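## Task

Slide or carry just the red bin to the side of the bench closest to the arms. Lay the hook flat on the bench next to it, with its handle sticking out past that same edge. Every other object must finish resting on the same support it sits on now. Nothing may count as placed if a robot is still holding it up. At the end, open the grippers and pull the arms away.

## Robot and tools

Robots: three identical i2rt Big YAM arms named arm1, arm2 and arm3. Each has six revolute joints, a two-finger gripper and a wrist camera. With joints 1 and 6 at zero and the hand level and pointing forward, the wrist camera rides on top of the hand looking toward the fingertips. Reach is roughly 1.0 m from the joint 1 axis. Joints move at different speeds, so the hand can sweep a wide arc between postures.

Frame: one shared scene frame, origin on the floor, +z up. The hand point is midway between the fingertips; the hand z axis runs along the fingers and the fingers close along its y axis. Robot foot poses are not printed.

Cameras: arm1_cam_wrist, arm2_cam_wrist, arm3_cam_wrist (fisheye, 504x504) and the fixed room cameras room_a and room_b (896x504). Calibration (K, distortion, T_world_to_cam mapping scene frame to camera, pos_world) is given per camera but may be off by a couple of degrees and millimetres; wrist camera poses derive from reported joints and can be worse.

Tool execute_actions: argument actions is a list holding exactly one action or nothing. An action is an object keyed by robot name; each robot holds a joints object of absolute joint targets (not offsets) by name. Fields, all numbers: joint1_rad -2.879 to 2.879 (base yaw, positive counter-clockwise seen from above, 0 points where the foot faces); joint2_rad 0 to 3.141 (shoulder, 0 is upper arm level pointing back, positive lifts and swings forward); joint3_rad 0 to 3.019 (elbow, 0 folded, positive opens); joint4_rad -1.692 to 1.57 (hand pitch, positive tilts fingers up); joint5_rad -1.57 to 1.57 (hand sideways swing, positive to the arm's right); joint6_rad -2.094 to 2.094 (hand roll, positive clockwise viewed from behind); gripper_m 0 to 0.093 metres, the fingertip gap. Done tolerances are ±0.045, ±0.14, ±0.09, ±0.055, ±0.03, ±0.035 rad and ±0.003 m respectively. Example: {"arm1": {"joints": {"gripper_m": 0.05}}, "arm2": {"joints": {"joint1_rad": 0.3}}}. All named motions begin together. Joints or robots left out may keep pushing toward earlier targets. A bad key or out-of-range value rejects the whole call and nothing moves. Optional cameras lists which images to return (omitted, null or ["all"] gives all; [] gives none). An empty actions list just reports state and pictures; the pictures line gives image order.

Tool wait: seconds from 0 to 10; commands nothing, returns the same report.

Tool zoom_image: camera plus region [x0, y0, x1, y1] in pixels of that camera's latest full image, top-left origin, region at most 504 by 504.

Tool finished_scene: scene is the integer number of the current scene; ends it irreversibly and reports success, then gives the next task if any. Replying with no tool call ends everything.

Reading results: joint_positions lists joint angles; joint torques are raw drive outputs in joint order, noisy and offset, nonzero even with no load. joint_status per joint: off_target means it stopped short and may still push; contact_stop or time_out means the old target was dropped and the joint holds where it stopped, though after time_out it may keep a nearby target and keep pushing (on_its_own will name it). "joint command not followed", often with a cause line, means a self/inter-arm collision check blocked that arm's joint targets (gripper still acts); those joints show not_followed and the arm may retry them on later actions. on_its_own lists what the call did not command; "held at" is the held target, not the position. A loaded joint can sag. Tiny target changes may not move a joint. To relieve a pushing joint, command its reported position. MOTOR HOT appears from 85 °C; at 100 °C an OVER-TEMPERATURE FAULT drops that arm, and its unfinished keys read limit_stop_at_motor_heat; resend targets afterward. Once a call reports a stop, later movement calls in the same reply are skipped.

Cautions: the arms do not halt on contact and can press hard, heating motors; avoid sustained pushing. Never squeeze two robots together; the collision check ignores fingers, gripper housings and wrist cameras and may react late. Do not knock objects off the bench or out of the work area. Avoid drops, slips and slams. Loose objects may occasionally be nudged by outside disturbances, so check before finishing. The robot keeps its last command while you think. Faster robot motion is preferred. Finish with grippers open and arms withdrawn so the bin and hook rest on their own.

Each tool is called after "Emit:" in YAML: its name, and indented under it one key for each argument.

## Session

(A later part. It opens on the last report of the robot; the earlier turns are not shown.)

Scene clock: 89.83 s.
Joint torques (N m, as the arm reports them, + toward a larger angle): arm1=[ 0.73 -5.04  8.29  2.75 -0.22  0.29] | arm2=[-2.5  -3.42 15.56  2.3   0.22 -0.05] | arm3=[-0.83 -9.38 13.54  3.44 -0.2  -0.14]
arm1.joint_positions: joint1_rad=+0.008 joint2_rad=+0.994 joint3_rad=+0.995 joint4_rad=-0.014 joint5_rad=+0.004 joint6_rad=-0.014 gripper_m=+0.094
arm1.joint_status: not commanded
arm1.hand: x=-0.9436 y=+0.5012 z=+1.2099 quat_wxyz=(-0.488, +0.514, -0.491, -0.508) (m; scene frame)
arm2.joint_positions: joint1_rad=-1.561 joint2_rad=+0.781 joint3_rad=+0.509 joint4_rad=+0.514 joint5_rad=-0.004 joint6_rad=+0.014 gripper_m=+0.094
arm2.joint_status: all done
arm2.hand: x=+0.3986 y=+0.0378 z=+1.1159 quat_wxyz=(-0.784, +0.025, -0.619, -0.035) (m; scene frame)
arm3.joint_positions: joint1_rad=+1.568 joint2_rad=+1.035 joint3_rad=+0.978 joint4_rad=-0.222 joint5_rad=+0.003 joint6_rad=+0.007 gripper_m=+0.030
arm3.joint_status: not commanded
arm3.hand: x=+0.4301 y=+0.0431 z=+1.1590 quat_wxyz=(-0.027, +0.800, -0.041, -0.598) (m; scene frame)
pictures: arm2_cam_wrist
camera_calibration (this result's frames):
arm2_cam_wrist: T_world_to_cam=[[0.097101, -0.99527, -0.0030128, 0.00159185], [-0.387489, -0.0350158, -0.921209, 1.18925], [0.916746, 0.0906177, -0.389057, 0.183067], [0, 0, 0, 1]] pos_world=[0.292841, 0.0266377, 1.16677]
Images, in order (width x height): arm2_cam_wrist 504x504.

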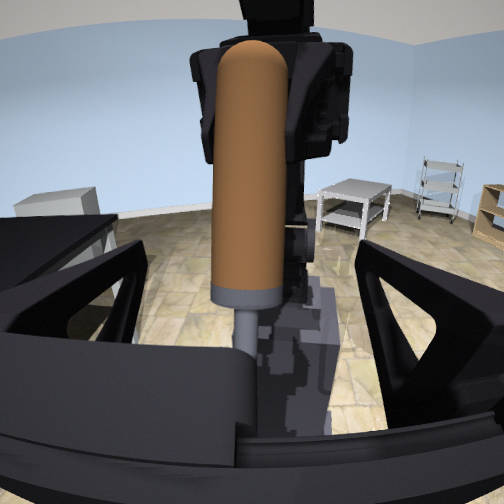

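Emit:
execute_actions:
  actions:
    - {"arm2":{"joints":{"joint2_rad":0.86,"joint3_rad":0.6}}}
  cameras: ["arm2_cam_wrist"]

Emit:
execute_actions:
  actions:
    - {"arm2":{"joints":{"gripper_m":0}}}
  cameras: ["arm2_cam_wrist","arm3_cam_wrist"]

Scene clock: 94.17 s.
Joint torques (N m, as the arm reports them, + toward a larger angle): arm1=[ 0.7  -5.06  8.3   2.75 -0.22  0.29] | arm2=[-1.88 -3.78 16.37  2.29  0.23 -0.08] | arm3=[-0.61 -9.14 13.5   3.5  -0.2  -0.14]
arm1.joint_positions: joint1_rad=+0.008 joint2_rad=+0.994 joint3_rad=+0.995 joint4_rad=-0.014 joint5_rad=+0.004 joint6_rad=-0.014 gripper_m=+0.094
arm1.joint_status: not commanded
arm1.hand: x=-0.9436 y=+0.5012 z=+1.2099 quat_wxyz=(-0.488, +0.514, -0.491, -0.508) (m; scene frame)
arm2.joint_positions: joint1_rad=-1.561 joint2_rad=+0.855 joint3_rad=+0.550 joint4_rad=+0.516 joint5_rad=-0.004 joint6_rad=+0.014 gripper_m=+0.094
arm2.joint_status: all done
arm2.hand: x=+0.4205 y=+0.0395 z=+1.1114 quat_wxyz=(-0.775, +0.025, -0.631, -0.035) (m; scene frame)
arm3.joint_positions: joint1_rad=+1.568 joint2_rad=+1.035 joint3_rad=+0.978 joint4_rad=-0.222 joint5_rad=+0.003 joint6_rad=+0.007 gripper_m=+0.030
arm3.joint_status: not commanded
arm3.hand: x=+0.4301 y=+0.0431 z=+1.1590 quat_wxyz=(-0.027, +0.800, -0.041, -0.598) (m; scene frame)
pictures: arm2_cam_wrist
camera_calibration (this result's frames):
arm2_cam_wrist: T_world_to_cam=[[0.0967478, -0.995302, -0.00358203, 0.00192623], [-0.416375, -0.0372041, -0.908432, 1.19164], [0.904031, 0.0893803, -0.418018, 0.198668], [0, 0, 0, 1]] pos_world=[0.316379, 0.0284939, 1.16557]
Images, in order (width x height): arm2_cam_wrist 504x504.

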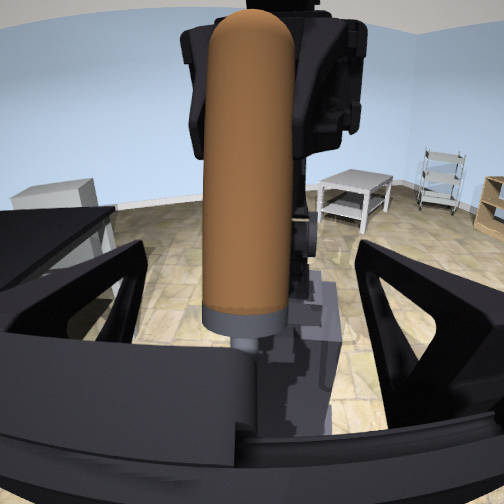

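Scene clock: 94.90 s.
Joint torques (N m, as the arm reports them, + toward a larger angle): arm1=[ 0.72 -5.04  8.29  2.75 -0.21  0.28] | arm2=[-2.14 -3.81 16.45  2.17  0.26 -0.05] | arm3=[-1.2  -9.33 13.46  3.54  0.01 -0.15]
arm1.joint_positions: joint1_rad=+0.008 joint2_rad=+0.994 joint3_rad=+0.995 joint4_rad=-0.014 joint5_rad=+0.004 joint6_rad=-0.014 gripper_m=+0.094
arm1.joint_status: not commanded
arm1.hand: x=-0.9436 y=+0.5012 z=+1.2099 quat_wxyz=(-0.488, +0.514, -0.491, -0.508) (m; scene frame)
arm2.joint_positions: joint1_rad=-1.561 joint2_rad=+0.855 joint3_rad=+0.550 joint4_rad=+0.516 joint5_rad=-0.005 joint6_rad=+0.014 gripper_m=+0.030
arm2.joint_status: gripper_m off_target (ended at +0.030, target +0.000)
arm2.hand: x=+0.4205 y=+0.0396 z=+1.1115 quat_wxyz=(-0.775, +0.025, -0.631, -0.035) (m; scene frame)
arm3.joint_positions: joint1_rad=+1.570 joint2_rad=+1.035 joint3_rad=+0.978 joint4_rad=-0.222 joint5_rad=-0.002 joint6_rad=+0.007 gripper_m=+0.030
arm3.joint_status: not commanded
arm3.hand: x=+0.4300 y=+0.0415 z=+1.1589 quat_wxyz=(-0.024, +0.800, -0.039, -0.598) (m; scene frame)
pictures: arm2_cam_wrist, arm3_cam_wrist
camera_calibration (this result's frames):
arm2_cam_wrist: T_world_to_cam=[[0.0974958, -0.99523, -0.00342078, 0.00156217], [-0.415996, -0.0376292, -0.908588, 1.19174], [0.904125, 0.0900065, -0.41768, 0.198281], [0, 0, 0, 1]] pos_world=[0.316336, 0.0285525, 1.16562]
arm3_cam_wrist: T_world_to_cam=[[0.0818983, 0.996626, -0.00543052, -0.0699294], [0.788842, -0.0681518, -0.610806, 0.376455], [-0.609115, 0.0457401, -0.791762, 1.30066], [0, 0, 0, 1]] pos_world=[0.501013, 0.0358573, 1.25937]
Images, in order (width x height): arm2_cam_wrist 504x504, arm3_cam_wrist 504x504.

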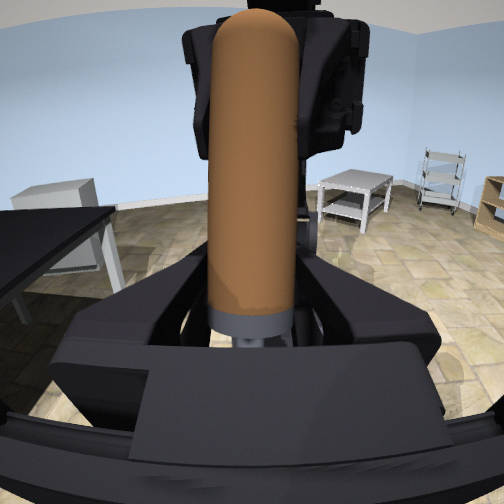

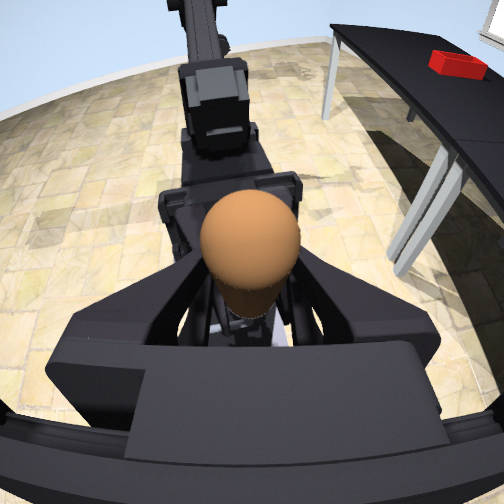

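Emit:
execute_actions:
  actions:
    - {"arm3":{"joints":{"gripper_m":0.093}},"arm1":{"joints":{"joint2_rad":1.2,"joint3_rad":1.6,"joint4_rad":-1.65}}}
  cameras: []

Emit:
execute_actions:
  actions:
    - {"arm3":{"joints":{"joint2_rad":0.5,"joint3_rad":0.55}},"arm1":{"joints":{"joint1_rad":-1.57}}}
  cameras: []

Emit:
execute_actions:
  actions:
    - {"arm3":{"joints":{"joint1_rad":0}},"arm2":{"joints":{"joint1_rad":1.57,"joint2_rad":1.15,"joint3_rad":0.35,"joint4_rad":1.05}}}

Scene clock: 102.03 s.
Joint torques (N m, as the arm reports them, + toward a larger angle): arm1=[ 0.82 -6.    9.29  0.95 -0.22  0.29] | arm2=[-2.11 -4.64 16.33  2.2   0.25 -0.05] | arm3=[-1.4  -7.45 13.52  3.35  0.03 -0.14]
arm1.joint_positions: joint1_rad=+0.008 joint2_rad=+1.192 joint3_rad=+1.561 joint4_rad=-1.642 joint5_rad=+0.004 joint6_rad=-0.014 gripper_m=+0.094
arm1.joint_status: all done
arm1.hand: x=-0.9385 y=+0.3745 z=+1.1373 quat_wxyz=(-0.101, +0.719, -0.678, -0.111) (m; scene frame)
arm2.joint_positions: joint1_rad=-1.562 joint2_rad=+0.863 joint3_rad=+0.550 joint4_rad=+0.516 joint5_rad=-0.004 joint6_rad=+0.014 gripper_m=+0.030
arm2.joint_status: not commanded
arm2.hand: x=+0.4226 y=+0.0395 z=+1.1081 quat_wxyz=(-0.772, +0.025, -0.634, -0.035) (m; scene frame)
arm3.joint_positions: joint1_rad=+1.570 joint2_rad=+1.015 joint3_rad=+0.978 joint4_rad=-0.218 joint5_rad=-0.002 joint6_rad=+0.007 gripper_m=+0.093
arm3.joint_status: all done
arm3.hand: x=+0.4350 y=+0.0410 z=+1.1694 quat_wxyz=(-0.025, +0.793, -0.039, -0.608) (m; scene frame)
pictures: none
No camera images: the call's "cameras" was empty. Leave "cameras" out to get every camera's image.

Scene clock: 103.80 s.
Joint torques (N m, as the arm reports them, + toward a larger angle): arm1=[ 1.3  -7.28  9.32  0.88 -0.09  0.28] | arm2=[-2.25 -4.59 16.38  2.27  0.22 -0.02] | arm3=[-1.18 -0.3  10.6   3.13  0.02 -0.13]
arm1.joint_positions: joint1_rad=-1.570 joint2_rad=+1.206 joint3_rad=+1.561 joint4_rad=-1.642 joint5_rad=+0.001 joint6_rad=-0.013 gripper_m=+0.094
arm1.joint_status: all done
arm1.hand: x=-0.5455 y=+0.0161 z=+1.1267 quat_wxyz=(-0.136, +0.026, -0.990, -0.003) (m; scene frame)
arm2.joint_positions: joint1_rad=-1.562 joint2_rad=+0.863 joint3_rad=+0.550 joint4_rad=+0.516 joint5_rad=-0.004 joint6_rad=+0.014 gripper_m=+0.030
arm2.joint_status: not commanded
arm2.hand: x=+0.4226 y=+0.0395 z=+1.1081 quat_wxyz=(-0.772, +0.025, -0.634, -0.035) (m; scene frame)
arm3.joint_positions: joint1_rad=+1.570 joint2_rad=+0.503 joint3_rad=+0.540 joint4_rad=-0.212 joint5_rad=-0.002 joint6_rad=+0.007 gripper_m=+0.093
arm3.joint_status: all done
arm3.hand: x=+0.5878 y=+0.0270 z=+1.1024 quat_wxyz=(-0.026, +0.768, -0.037, -0.639) (m; scene frame)
pictures: none
No camera images: the call's "cameras" was empty. Leave "cameras" out to get every camera's image.

Scene clock: 106.37 s.
Joint torques (N m, as the arm reports them, + toward a larger angle): arm1=[ 1.3  -7.4   9.31  0.89 -0.09  0.28] | arm2=[-0.43 -8.45 11.61  3.35  0.13 -0.01] | arm3=[-2.1  -0.46 10.65  3.18 -0.06 -0.14]
arm1.joint_positions: joint1_rad=-1.570 joint2_rad=+1.206 joint3_rad=+1.561 joint4_rad=-1.642 joint5_rad=+0.001 joint6_rad=-0.013 gripper_m=+0.094
arm1.joint_status: not commanded
arm1.hand: x=-0.5455 y=+0.0161 z=+1.1267 quat_wxyz=(-0.136, +0.026, -0.990, -0.003) (m; scene frame)
arm2.joint_positions: joint1_rad=+1.568 joint2_rad=+1.182 joint3_rad=+0.317 joint4_rad=+1.013 joint5_rad=-0.002 joint6_rad=+0.013 gripper_m=+0.030
arm2.joint_status: all done
arm2.hand: x=-0.4398 y=-0.0245 z=+0.9719 quat_wxyz=(+0.033, +0.650, +0.015, -0.759) (m; scene frame)
arm3.joint_positions: joint1_rad=+0.007 joint2_rad=+0.503 joint3_rad=+0.540 joint4_rad=-0.212 joint5_rad=+0.000 joint6_rad=+0.007 gripper_m=+0.093
arm3.joint_status: all done
arm3.hand: x=+0.9624 y=+0.3408 z=+1.1053 quat_wxyz=(-0.473, +0.519, -0.564, -0.434) (m; scene frame)
pictures: arm1_cam_wrist, arm2_cam_wrist, arm3_cam_wrist, room_a, room_b
camera_calibration (this result's frames):
arm1_cam_wrist: T_world_to_cam=[[0.0611943, -0.998126, -0.000481538, 0.0479908], [-0.933005, -0.0573732, 0.35526, -0.904152], [-0.354622, -0.0212906, -0.934767, 0.984367], [0, 0, 0, 1]] pos_world=[-0.497436, 0.0169847, 1.24139]
arm2_cam_wrist: T_world_to_cam=[[-0.0813671, 0.9965, -0.0191648, 0.00661649], [0.461753, 0.020649, -0.886768, 1.07093], [-0.883269, -0.0810031, -0.461817, 0.176094], [0, 0, 0, 1]] pos_world=[-0.338431, -0.0144429, 1.03112]
arm3_cam_wrist: T_world_to_cam=[[0.997145, -0.0753634, 0.00466604, -0.938773], [-0.050927, -0.716874, -0.69534, 1.06684], [0.0557482, 0.693117, -0.718666, 0.627595], [0, 0, 0, 1]] pos_world=[0.955436, 0.259043, 1.19723]
Images, in order (width x height): arm1_cam_wrist 504x504, arm2_cam_wrist 504x504, arm3_cam_wrist 504x504, room_a 896x504, room_b 896x504.

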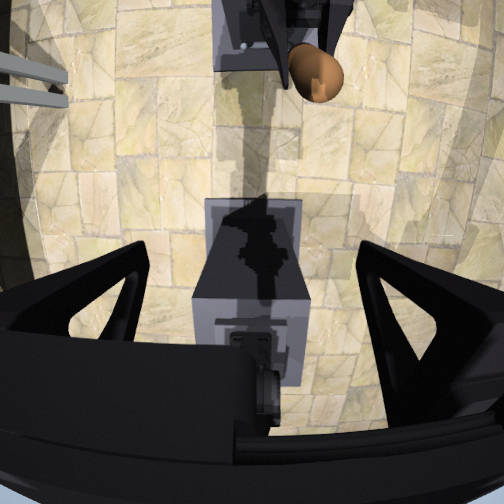

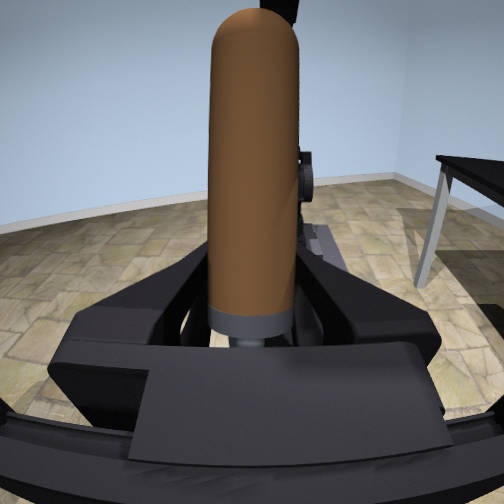

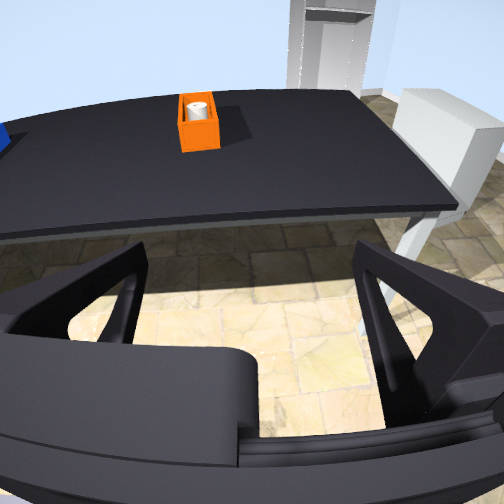

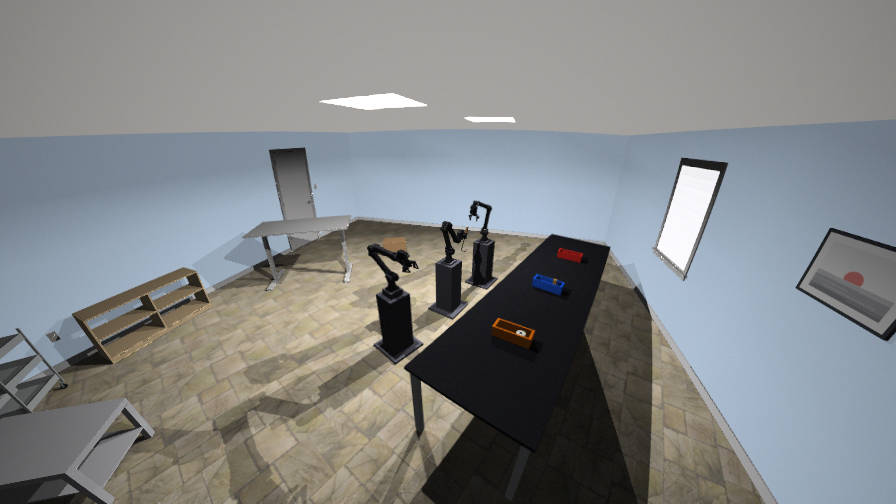

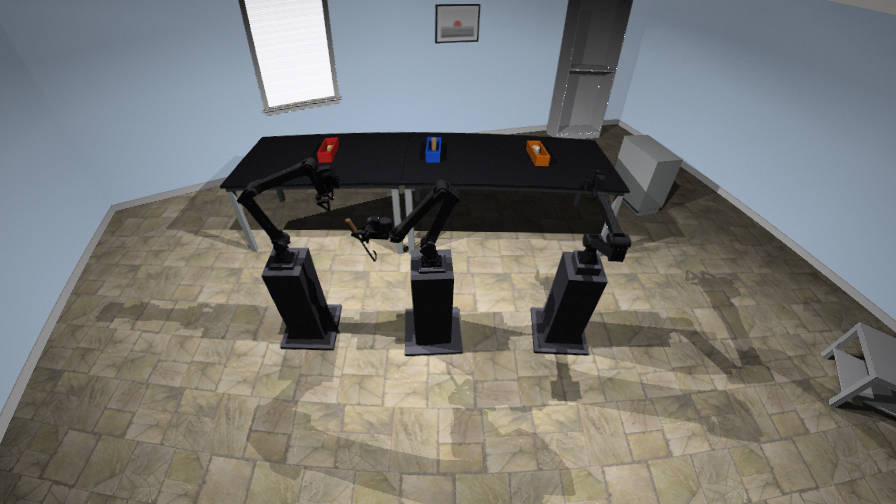

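Emit:
execute_actions:
  actions:
    - {"arm2":{"joints":{"joint1_rad":1.46,"joint2_rad":1.38,"joint3_rad":0.42,"joint4_rad":1.2}}}
  cameras: []

Emit:
execute_actions:
  actions:
    - {"arm1":{"joints":{"joint2_rad":1.5,"joint3_rad":1.66}}}
  cameras: ["arm1_cam_wrist","arm2_cam_wrist"]

Scene clock: 111.50 s.
Joint torques (N m, as the arm reports them, + toward a larger angle): arm1=[ 1.36 -7.44  9.31  0.87 -0.09  0.27] | arm2=[ -0.92 -10.12  11.57   3.29   0.07  -0.02] | arm3=[-2.28 -0.14 10.68  3.02 -0.05 -0.13]
arm1.joint_positions: joint1_rad=-1.570 joint2_rad=+1.206 joint3_rad=+1.561 joint4_rad=-1.642 joint5_rad=+0.001 joint6_rad=-0.013 gripper_m=+0.094
arm1.joint_status: not commanded
arm1.hand: x=-0.5455 y=+0.0161 z=+1.1267 quat_wxyz=(-0.136, +0.026, -0.990, -0.003) (m; scene frame)
arm2.joint_positions: joint1_rad=+1.459 joint2_rad=+1.398 joint3_rad=+0.375 joint4_rad=+1.165 joint5_rad=-0.001 joint6_rad=+0.013 gripper_m=+0.030
arm2.joint_status: all done
arm2.hand: x=-0.4745 y=+0.0237 z=+0.9432 quat_wxyz=(-0.008, +0.653, -0.021, -0.757) (m; scene frame)
arm3.joint_positions: joint1_rad=+0.007 joint2_rad=+0.503 joint3_rad=+0.540 joint4_rad=-0.212 joint5_rad=+0.000 joint6_rad=+0.007 gripper_m=+0.093
arm3.joint_status: not commanded
arm3.hand: x=+0.9624 y=+0.3408 z=+1.1053 quat_wxyz=(-0.473, +0.519, -0.564, -0.434) (m; scene frame)
pictures: none
No camera images: the call's "cameras" was empty. Leave "cameras" out to get every camera's image.

Scene clock: 112.83 s.
Joint torques (N m, as the arm reports them, + toward a larger angle): arm1=[  1.32 -12.97   8.68   0.63  -0.09   0.28] | arm2=[-1.22 -9.83 11.56  3.22  0.06 -0.04] | arm3=[-2.13 -0.45 10.67  3.23 -0.05 -0.13]
arm1.joint_positions: joint1_rad=-1.570 joint2_rad=+1.517 joint3_rad=+1.632 joint4_rad=-1.646 joint5_rad=+0.001 joint6_rad=-0.013 gripper_m=+0.094
arm1.joint_status: all done
arm1.hand: x=-0.4652 y=+0.0197 z=+1.0307 quat_wxyz=(-0.014, +0.026, -1.000, -0.002) (m; scene frame)
arm2.joint_positions: joint1_rad=+1.459 joint2_rad=+1.398 joint3_rad=+0.375 joint4_rad=+1.165 joint5_rad=-0.001 joint6_rad=+0.013 gripper_m=+0.030
arm2.joint_status: not commanded
arm2.hand: x=-0.4745 y=+0.0237 z=+0.9432 quat_wxyz=(-0.008, +0.653, -0.021, -0.757) (m; scene frame)
arm3.joint_positions: joint1_rad=+0.007 joint2_rad=+0.503 joint3_rad=+0.540 joint4_rad=-0.212 joint5_rad=+0.000 joint6_rad=+0.007 gripper_m=+0.093
arm3.joint_status: not commanded
arm3.hand: x=+0.9624 y=+0.3408 z=+1.1053 quat_wxyz=(-0.473, +0.519, -0.564, -0.434) (m; scene frame)
pictures: arm1_cam_wrist, arm2_cam_wrist
camera_calibration (this result's frames):
arm1_cam_wrist: T_world_to_cam=[[0.0614045, -0.998097, -0.00570615, 0.0521058], [-0.819236, -0.0536648, 0.570941, -0.964375], [-0.57016, -0.0303836, -0.820972, 0.705832], [0, 0, 0, 1]] pos_world=[-0.390813, 0.0216994, 1.13037]
arm2_cam_wrist: T_world_to_cam=[[0.0280787, 0.999406, -0.0199997, 0.00778635], [0.467757, -0.0308185, -0.88332, 1.06132], [-0.883411, 0.0154475, -0.468344, 0.139995], [0, 0, 0, 1]] pos_world=[-0.372986, 0.022764, 1.00321]
Images, in order (width x height): arm1_cam_wrist 504x504, arm2_cam_wrist 504x504.

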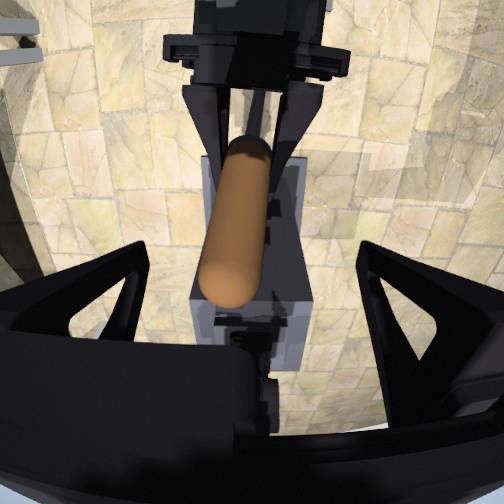

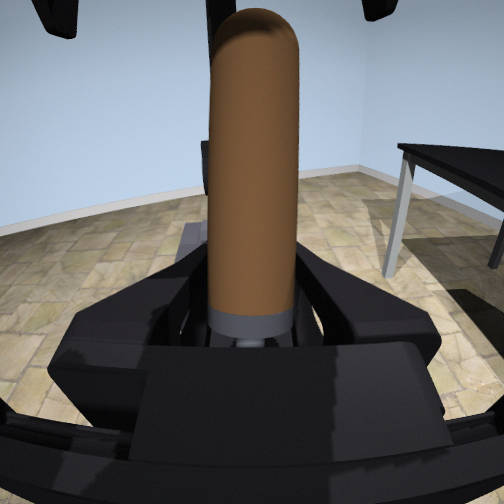

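Emit:
execute_actions:
  actions:
    - {"arm1":{"joints":{"joint3_rad":1.55,"joint4_rad":-1.58}}}
  cameras: ["arm1_cam_wrist","arm2_cam_wrist"]

Scene clock: 116.23 s.
Joint torques (N m, as the arm reports them, + toward a larger angle): arm1=[  1.37 -12.4    7.45   1.14  -0.08   0.28] | arm2=[-1.18 -9.85 11.53  3.27  0.08 -0.05] | arm3=[-2.26 -0.17 10.62  3.13 -0.06 -0.13]
arm1.joint_positions: joint1_rad=-1.570 joint2_rad=+1.512 joint3_rad=+1.541 joint4_rad=-1.591 joint5_rad=+0.001 joint6_rad=-0.013 gripper_m=+0.094
arm1.joint_status: all done
arm1.hand: x=-0.4729 y=+0.0195 z=+0.9980 quat_wxyz=(+0.002, +0.026, -1.000, -0.002) (m; scene frame)
arm2.joint_positions: joint1_rad=+1.459 joint2_rad=+1.398 joint3_rad=+0.375 joint4_rad=+1.165 joint5_rad=-0.001 joint6_rad=+0.013 gripper_m=+0.030
arm2.joint_status: not commanded
arm2.hand: x=-0.4745 y=+0.0237 z=+0.9432 quat_wxyz=(-0.008, +0.653, -0.021, -0.757) (m; scene frame)
arm3.joint_positions: joint1_rad=+0.007 joint2_rad=+0.503 joint3_rad=+0.540 joint4_rad=-0.212 joint5_rad=+0.000 joint6_rad=+0.007 gripper_m=+0.093
arm3.joint_status: not commanded
arm3.hand: x=+0.9624 y=+0.3408 z=+1.1053 quat_wxyz=(-0.473, +0.519, -0.564, -0.434) (m; scene frame)
pictures: arm1_cam_wrist, arm2_cam_wrist
camera_calibration (this result's frames):
arm1_cam_wrist: T_world_to_cam=[[0.0613392, -0.998097, -0.00637351, 0.0528465], [-0.800986, -0.0530335, 0.59633, -0.968681], [-0.595533, -0.0314733, -0.802714, 0.644445], [0, 0, 0, 1]] pos_world=[-0.395353, 0.0216562, 1.0953]
arm2_cam_wrist: T_world_to_cam=[[0.0280787, 0.999406, -0.0199997, 0.00778635], [0.467757, -0.0308185, -0.88332, 1.06132], [-0.883411, 0.0154475, -0.468344, 0.139995], [0, 0, 0, 1]] pos_world=[-0.372986, 0.022764, 1.00321]
Images, in order (width x height): arm1_cam_wrist 504x504, arm2_cam_wrist 504x504.

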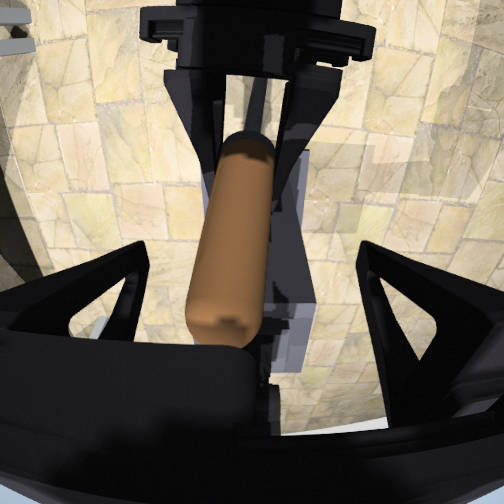

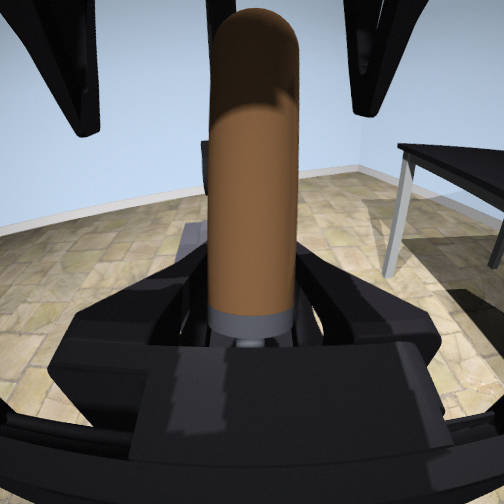

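Two cm deeper, slightly back.

Emit:
execute_actions:
  actions:
    - {"arm1":{"joints":{"joint3_rad":1.5}}}
  cameras: ["arm1_cam_wrist","arm2_cam_wrist"]

Emit:
execute_actions:
  actions:
    - {"arm1":{"joints":{"gripper_m":0}}}
  cameras: ["arm1_cam_wrist","arm2_cam_wrist"]

Scene clock: 119.40 s.
Joint torques (N m, as the arm reports them, + toward a larger angle): arm1=[  1.35 -12.16   7.2    0.99  -0.09   0.27] | arm2=[-0.64 -9.94 11.6   3.29  0.06 -0.05] | arm3=[-2.12 -0.18 10.68  3.09 -0.06 -0.13]
arm1.joint_positions: joint1_rad=-1.570 joint2_rad=+1.512 joint3_rad=+1.493 joint4_rad=-1.589 joint5_rad=+0.001 joint6_rad=-0.013 gripper_m=+0.094
arm1.joint_status: all done
arm1.hand: x=-0.4842 y=+0.0191 z=+0.9804 quat_wxyz=(+0.024, +0.027, -0.999, -0.001) (m; scene frame)
arm2.joint_positions: joint1_rad=+1.459 joint2_rad=+1.398 joint3_rad=+0.375 joint4_rad=+1.165 joint5_rad=-0.001 joint6_rad=+0.013 gripper_m=+0.030
arm2.joint_status: not commanded
arm2.hand: x=-0.4745 y=+0.0237 z=+0.9432 quat_wxyz=(-0.008, +0.653, -0.021, -0.757) (m; scene frame)
arm3.joint_positions: joint1_rad=+0.007 joint2_rad=+0.503 joint3_rad=+0.540 joint4_rad=-0.212 joint5_rad=+0.000 joint6_rad=+0.007 gripper_m=+0.093
arm3.joint_status: not commanded
arm3.hand: x=+0.9624 y=+0.3408 z=+1.1053 quat_wxyz=(-0.473, +0.519, -0.564, -0.434) (m; scene frame)
pictures: arm1_cam_wrist, arm2_cam_wrist
camera_calibration (this result's frames):
arm1_cam_wrist: T_world_to_cam=[[0.0612087, -0.998098, -0.00732954, 0.0539194], [-0.773352, -0.0520659, 0.631836, -0.988728], [-0.631016, -0.0330055, -0.775068, 0.579303], [0, 0, 0, 1]] pos_world=[-0.402385, 0.021458, 1.07411]
arm2_cam_wrist: T_world_to_cam=[[0.0280787, 0.999406, -0.0199997, 0.00778635], [0.467757, -0.0308185, -0.88332, 1.06132], [-0.883411, 0.0154475, -0.468344, 0.139995], [0, 0, 0, 1]] pos_world=[-0.372986, 0.022764, 1.00321]
Images, in order (width x height): arm1_cam_wrist 504x504, arm2_cam_wrist 504x504.

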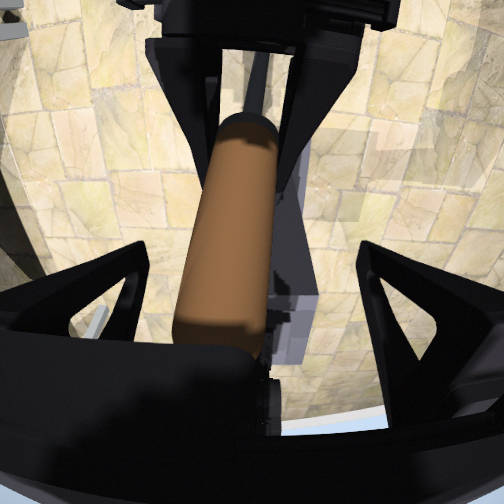

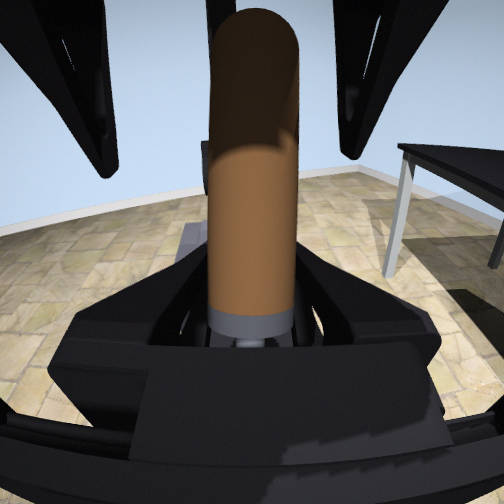

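Scene clock: 120.13 s.
Joint torques (N m, as the arm reports them, + toward a larger angle): arm1=[  0.91 -12.37   7.16   0.98   0.17   0.27] | arm2=[-1.85 -9.82 11.59  3.24  0.43  0.08] | arm3=[-2.02 -0.35 10.72  3.12 -0.04 -0.13]
arm1.joint_positions: joint1_rad=-1.565 joint2_rad=+1.512 joint3_rad=+1.493 joint4_rad=-1.589 joint5_rad=-0.005 joint6_rad=-0.013 gripper_m=+0.030
arm1.joint_status: gripper_m off_target (ended at +0.030, target +0.000)
arm1.hand: x=-0.4843 y=+0.0223 z=+0.9805 quat_wxyz=(+0.024, +0.029, -0.999, -0.004) (m; scene frame)
arm2.joint_positions: joint1_rad=+1.465 joint2_rad=+1.398 joint3_rad=+0.375 joint4_rad=+1.166 joint5_rad=-0.009 joint6_rad=+0.002 gripper_m=+0.030
arm2.joint_status: not commanded
arm2.hand: x=-0.4746 y=+0.0195 z=+0.9434 quat_wxyz=(-0.007, +0.653, -0.012, -0.757) (m; scene frame)
arm3.joint_positions: joint1_rad=+0.007 joint2_rad=+0.503 joint3_rad=+0.540 joint4_rad=-0.212 joint5_rad=+0.000 joint6_rad=+0.007 gripper_m=+0.093
arm3.joint_status: not commanded
arm3.hand: x=+0.9624 y=+0.3408 z=+1.1053 quat_wxyz=(-0.473, +0.519, -0.564, -0.434) (m; scene frame)
pictures: arm1_cam_wrist, arm2_cam_wrist
camera_calibration (this result's frames):
arm1_cam_wrist: T_world_to_cam=[[0.0654957, -0.997767, -0.0130824, 0.0647943], [-0.772969, -0.059022, 0.631693, -0.988195], [-0.631055, -0.0312609, -0.775108, 0.579316], [0, 0, 0, 1]] pos_world=[-0.402508, 0.0244343, 1.07412]
arm2_cam_wrist: T_world_to_cam=[[0.0153062, 0.999853, -0.00777856, -0.00552453], [0.467642, -0.0140346, -0.883807, 1.06153], [-0.883786, 0.0098901, -0.467788, 0.139456], [0, 0, 0, 1]] pos_world=[-0.37308, 0.0190426, 1.00338]
Images, in order (width x height): arm1_cam_wrist 504x504, arm2_cam_wrist 504x504.

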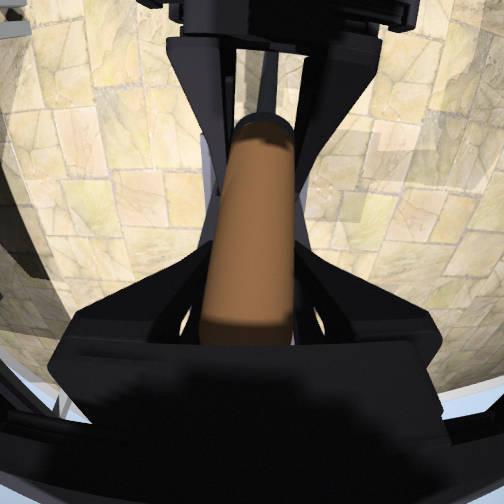

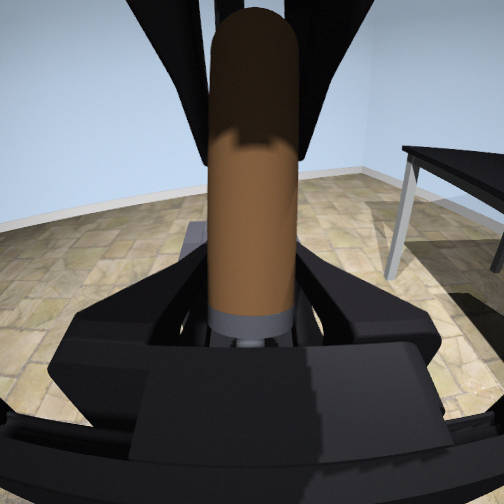

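Emit:
execute_actions:
  actions:
    - {"arm2":{"joints":{"gripper_m":0.093}}}
  cameras: []

Emit:
execute_actions:
  actions:
    - {"arm2":{"joints":{"joint2_rad":0.85,"joint3_rad":0.08,"joint4_rad":0.95}}}
  cameras: []

Emit:
execute_actions:
  actions:
    - {"arm2":{"joints":{"joint1_rad":-0.5}},"arm1":{"joints":{"joint1_rad":-0.05,"joint6_rad":-1.57}}}
  cameras: []

Emit:
execute_actions:
  actions:
    - {"arm1":{"joints":{"joint2_rad":1.3,"joint3_rad":1.3,"joint4_rad":0}}}

Scene clock: 125.60 s.
Joint torques (N m, as the arm reports them, + toward a larger angle): arm1=[  0.87 -12.42   8.1    0.9    0.09   0.28] | arm2=[-1.71 -9.77 10.61  2.36  0.23  0.05] | arm3=[-2.32 -0.37 10.63  3.09 -0.04 -0.13]
arm1.joint_positions: joint1_rad=-1.565 joint2_rad=+1.512 joint3_rad=+1.480 joint4_rad=-1.587 joint5_rad=-0.003 joint6_rad=-0.013 gripper_m=+0.030
arm1.joint_status: not commanded
arm1.hand: x=-0.4873 y=+0.0219 z=+0.9755 quat_wxyz=(+0.030, +0.029, -0.999, -0.003) (m; scene frame)
arm2.joint_positions: joint1_rad=+1.465 joint2_rad=+1.398 joint3_rad=+0.385 joint4_rad=+1.184 joint5_rad=-0.004 joint6_rad=+0.002 gripper_m=+0.093
arm2.joint_status: all done
arm2.hand: x=-0.4768 y=+0.0205 z=+0.9525 quat_wxyz=(-0.009, +0.642, -0.014, -0.767) (m; scene frame)
arm3.joint_positions: joint1_rad=+0.007 joint2_rad=+0.503 joint3_rad=+0.540 joint4_rad=-0.212 joint5_rad=+0.000 joint6_rad=+0.007 gripper_m=+0.093
arm3.joint_status: not commanded
arm3.hand: x=+0.9624 y=+0.3408 z=+1.1053 quat_wxyz=(-0.473, +0.519, -0.564, -0.434) (m; scene frame)
pictures: none
No camera images: the call's "cameras" was empty. Leave "cameras" out to get every camera's image.

Scene clock: 126.77 s.
Joint torques (N m, as the arm reports them, + toward a larger angle): arm1=[  0.98 -12.36   8.     0.84   0.09   0.27] | arm2=[-1.4  -1.75  9.05  1.55  0.23  0.05] | arm3=[-2.18 -0.39 10.61  3.09 -0.06 -0.13]
arm1.joint_positions: joint1_rad=-1.565 joint2_rad=+1.512 joint3_rad=+1.480 joint4_rad=-1.587 joint5_rad=-0.003 joint6_rad=-0.013 gripper_m=+0.030
arm1.joint_status: not commanded
arm1.hand: x=-0.4873 y=+0.0219 z=+0.9755 quat_wxyz=(+0.030, +0.029, -0.999, -0.003) (m; scene frame)
arm2.joint_positions: joint1_rad=+1.465 joint2_rad=+0.854 joint3_rad=+0.079 joint4_rad=+0.955 joint5_rad=-0.004 joint6_rad=+0.002 gripper_m=+0.093
arm2.joint_status: all done
arm2.hand: x=-0.3476 y=+0.0159 z=+0.9561 quat_wxyz=(-0.009, +0.638, -0.014, -0.770) (m; scene frame)
arm3.joint_positions: joint1_rad=+0.007 joint2_rad=+0.503 joint3_rad=+0.540 joint4_rad=-0.212 joint5_rad=+0.000 joint6_rad=+0.007 gripper_m=+0.093
arm3.joint_status: not commanded
arm3.hand: x=+0.9624 y=+0.3408 z=+1.1053 quat_wxyz=(-0.473, +0.519, -0.564, -0.434) (m; scene frame)
pictures: none
No camera images: the call's "cameras" was empty. Leave "cameras" out to get every camera's image.

Scene clock: 128.93 s.
Joint torques (N m, as the arm reports them, + toward a larger angle): arm1=[  0.94 -13.28   7.97   0.29  -0.3    0.01] | arm2=[-1.66 -1.65  9.03  1.48  0.02  0.05] | arm3=[-2.05 -0.32 10.64  3.2  -0.04 -0.14]
arm1.joint_positions: joint1_rad=-0.044 joint2_rad=+1.526 joint3_rad=+1.480 joint4_rad=-1.573 joint5_rad=+0.003 joint6_rad=-1.554 gripper_m=+0.031
arm1.joint_status: all done
arm1.hand: x=-0.9207 y=+0.4444 z=+0.9762 quat_wxyz=(+0.022, +1.000, -0.011, -0.004) (m; scene frame)
arm2.joint_positions: joint1_rad=-0.494 joint2_rad=+0.854 joint3_rad=+0.079 joint4_rad=+0.955 joint5_rad=+0.001 joint6_rad=+0.002 gripper_m=+0.093
arm2.joint_status: all done
arm2.hand: x=+0.1313 y=+0.3129 z=+0.9510 quat_wxyz=(-0.642, +0.348, -0.542, -0.416) (m; scene frame)
arm3.joint_positions: joint1_rad=+0.007 joint2_rad=+0.503 joint3_rad=+0.540 joint4_rad=-0.212 joint5_rad=+0.000 joint6_rad=+0.007 gripper_m=+0.093
arm3.joint_status: not commanded
arm3.hand: x=+0.9624 y=+0.3408 z=+1.1053 quat_wxyz=(-0.473, +0.519, -0.564, -0.434) (m; scene frame)
pictures: none
No camera images: the call's "cameras" was empty. Leave "cameras" out to get every camera's image.

Scene clock: 132.40 s.
Joint torques (N m, as the arm reports them, + toward a larger angle): arm1=[  1.02 -11.97   9.89   4.36  -0.2    0.3 ] | arm2=[-2.29 -1.56  9.08  1.38  0.02  0.05] | arm3=[-1.9   0.13 10.67  3.05 -0.05 -0.15]
arm1.joint_positions: joint1_rad=-0.044 joint2_rad=+1.324 joint3_rad=+1.270 joint4_rad=-0.057 joint5_rad=+0.003 joint6_rad=-1.577 gripper_m=+0.030
arm1.joint_status: joint4_rad time_out (moved +1.517 of +1.573); the others done
arm1.on_its_own: joint4_rad reads -0.057 and still pushes toward +0.000 since a time_out
arm1.hand: x=-0.9172 y=+0.6226 z=+1.1941 quat_wxyz=(-0.668, +0.744, -0.005, +0.000) (m; scene frame)
arm2.joint_positions: joint1_rad=-0.494 joint2_rad=+0.854 joint3_rad=+0.079 joint4_rad=+0.955 joint5_rad=+0.001 joint6_rad=+0.002 gripper_m=+0.093
arm2.joint_status: not commanded
arm2.hand: x=+0.1313 y=+0.3129 z=+0.9510 quat_wxyz=(-0.642, +0.348, -0.542, -0.416) (m; scene frame)
arm3.joint_positions: joint1_rad=+0.007 joint2_rad=+0.503 joint3_rad=+0.540 joint4_rad=-0.212 joint5_rad=+0.000 joint6_rad=+0.007 gripper_m=+0.093
arm3.joint_status: not commanded
arm3.hand: x=+0.9624 y=+0.3408 z=+1.1053 quat_wxyz=(-0.473, +0.519, -0.564, -0.434) (m; scene frame)
pictures: arm1_cam_wrist, arm2_cam_wrist, arm3_cam_wrist, room_a, room_b
camera_calibration (this result's frames):
arm1_cam_wrist: T_world_to_cam=[[-0.00178797, 0.11065, 0.993858, -1.25928], [0.800803, -0.59509, 0.067694, 1.02837], [0.598925, 0.796005, -0.0875445, 0.282616], [0, 0, 0, 1]] pos_world=[-0.99504, 0.526348, 1.20667]
arm2_cam_wrist: T_world_to_cam=[[0.915832, -0.401556, -0.00205739, 0.00663889], [-0.181513, -0.409397, -0.894118, 1.00773], [0.358196, 0.819236, -0.447826, 0.240259], [0, 0, 0, 1]] pos_world=[0.0907764, 0.2184, 1.00864]
arm3_cam_wrist: T_world_to_cam=[[0.997145, -0.0753634, 0.00466604, -0.938773], [-0.050927, -0.716874, -0.69534, 1.06684], [0.0557482, 0.693117, -0.718666, 0.627595], [0, 0, 0, 1]] pos_world=[0.955436, 0.259043, 1.19723]
Images, in order (width x height): arm1_cam_wrist 504x504, arm2_cam_wrist 504x504, arm3_cam_wrist 504x504, room_a 896x504, room_b 896x504.

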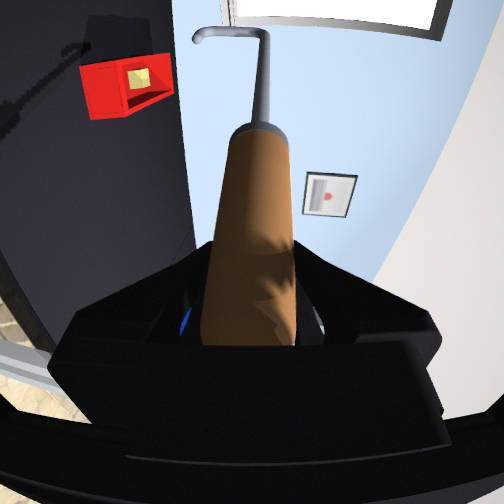

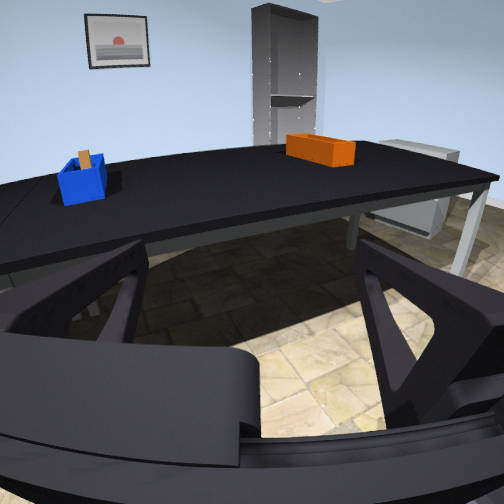

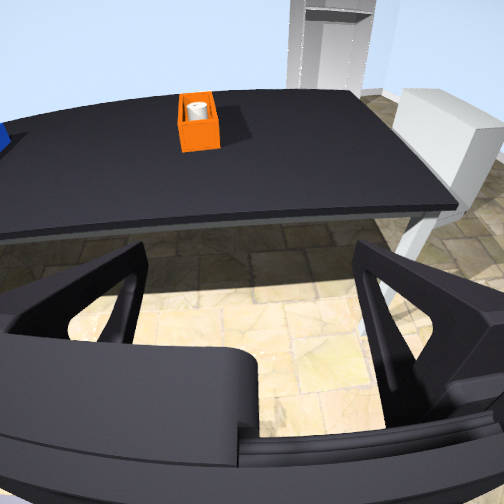

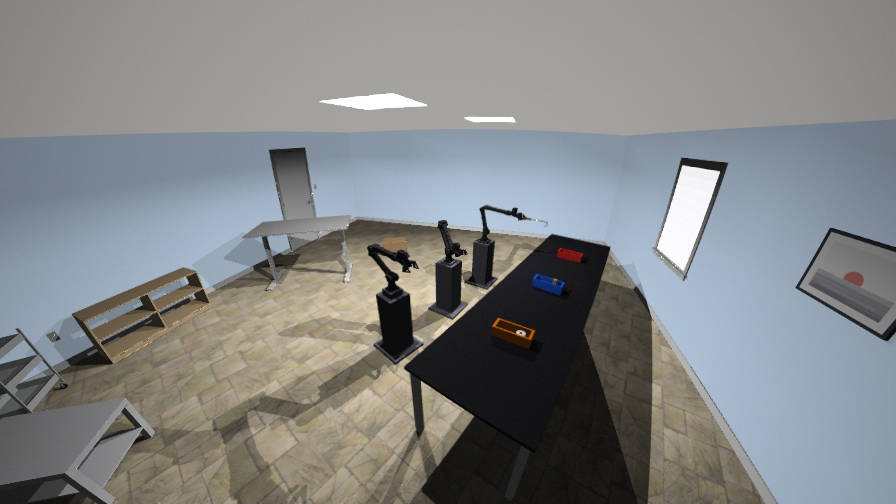

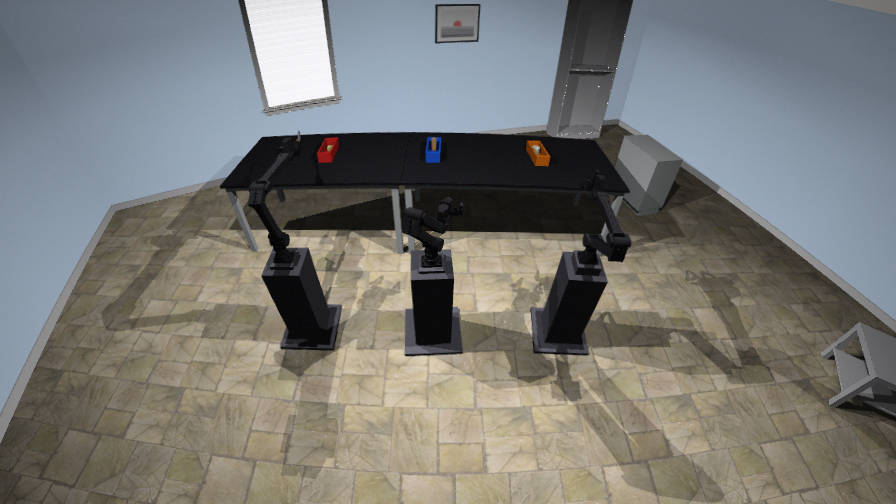

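Emit:
execute_actions:
  actions:
    - {"arm1":{"joints":{"joint2_rad":2.35,"joint3_rad":2.33,"joint4_rad":-0.15}}}
  cameras: ["arm1_cam_wrist","room_a","room_b"]

Scene clock: 139.77 s.
Joint torques (N m, as the arm reports them, + toward a larger angle): arm1=[  1.45 -27.33  14.1    2.97  -0.13   0.26] | arm2=[-1.83 -1.52  8.98  1.41  0.05  0.06] | arm3=[-2.44 -0.24 10.65  3.17 -0.07 -0.14]
arm1.joint_positions: joint1_rad=-0.048 joint2_rad=+2.398 joint3_rad=+2.233 joint4_rad=-0.171 joint5_rad=+0.001 joint6_rad=-1.572 gripper_m=+0.030
arm1.joint_status: joint3_rad time_out (moved +0.963 of +1.060); the others done
arm1.on_its_own: joint3_rad reads +2.233 and still pushes toward +2.330 since a time_out
arm1.hand: x=-0.9155 y=+0.9579 z=+0.9219 quat_wxyz=(-0.580, +0.814, -0.007, -0.001) (m; scene frame)
arm2.joint_positions: joint1_rad=-0.494 joint2_rad=+0.854 joint3_rad=+0.079 joint4_rad=+0.955 joint5_rad=+0.001 joint6_rad=+0.002 gripper_m=+0.093
arm2.joint_status: not commanded
arm2.hand: x=+0.1313 y=+0.3129 z=+0.9510 quat_wxyz=(-0.642, +0.348, -0.542, -0.416) (m; scene frame)
arm3.joint_positions: joint1_rad=+0.007 joint2_rad=+0.503 joint3_rad=+0.540 joint4_rad=-0.212 joint5_rad=+0.000 joint6_rad=+0.007 gripper_m=+0.093
arm3.joint_status: not commanded
arm3.hand: x=+0.9624 y=+0.3408 z=+1.1053 quat_wxyz=(-0.473, +0.519, -0.564, -0.434) (m; scene frame)
pictures: arm1_cam_wrist, room_a, room_b
camera_calibration (this result's frames):
arm1_cam_wrist: T_world_to_cam=[[0.00420645, 0.329271, 0.944226, -1.18404], [0.80173, -0.565457, 0.193615, 1.10131], [0.597671, 0.7562, -0.266365, 0.192674], [0, 0, 0, 1]] pos_world=[-0.993131, 0.866914, 0.95609]
Images, in order (width x height): arm1_cam_wrist 504x504, room_a 896x504, room_b 896x504.

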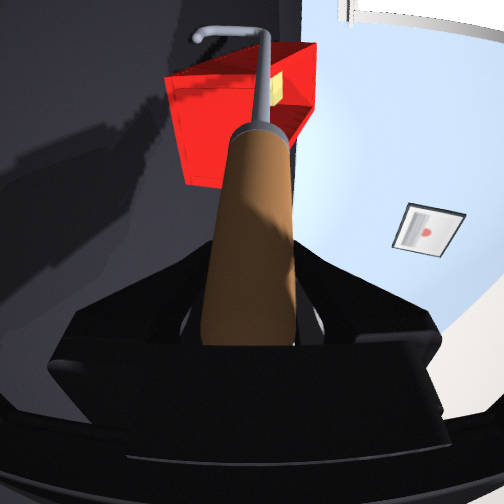

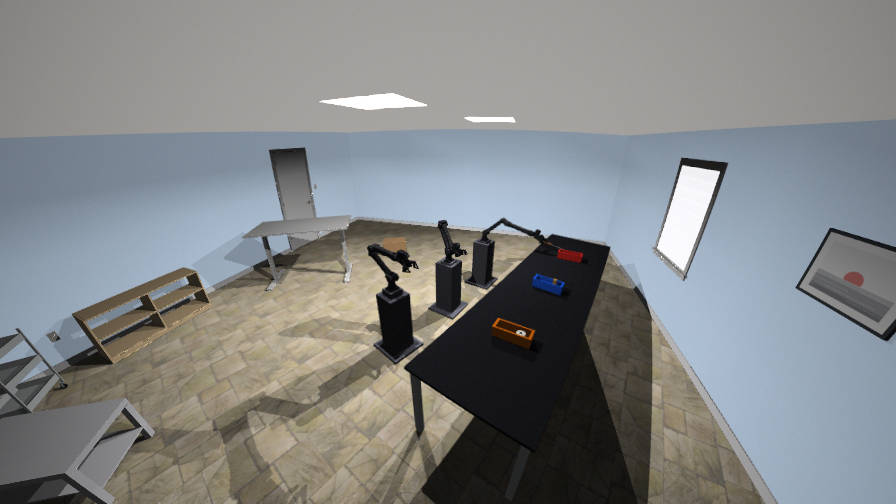

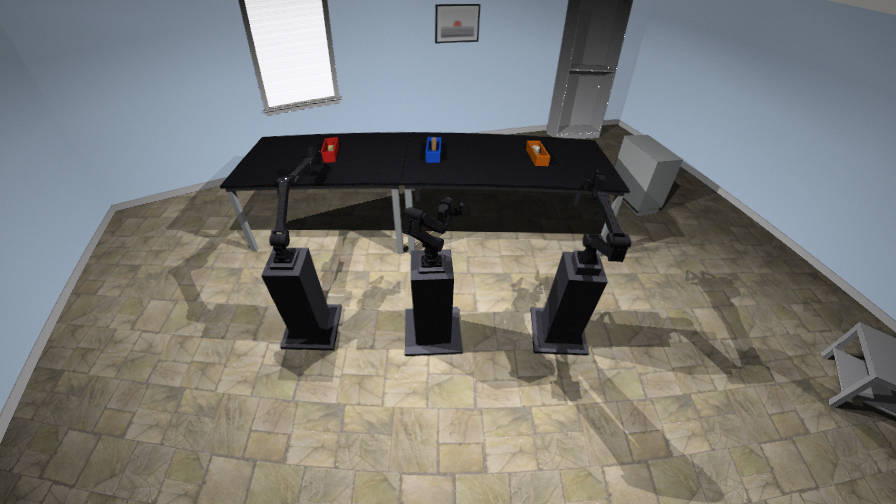

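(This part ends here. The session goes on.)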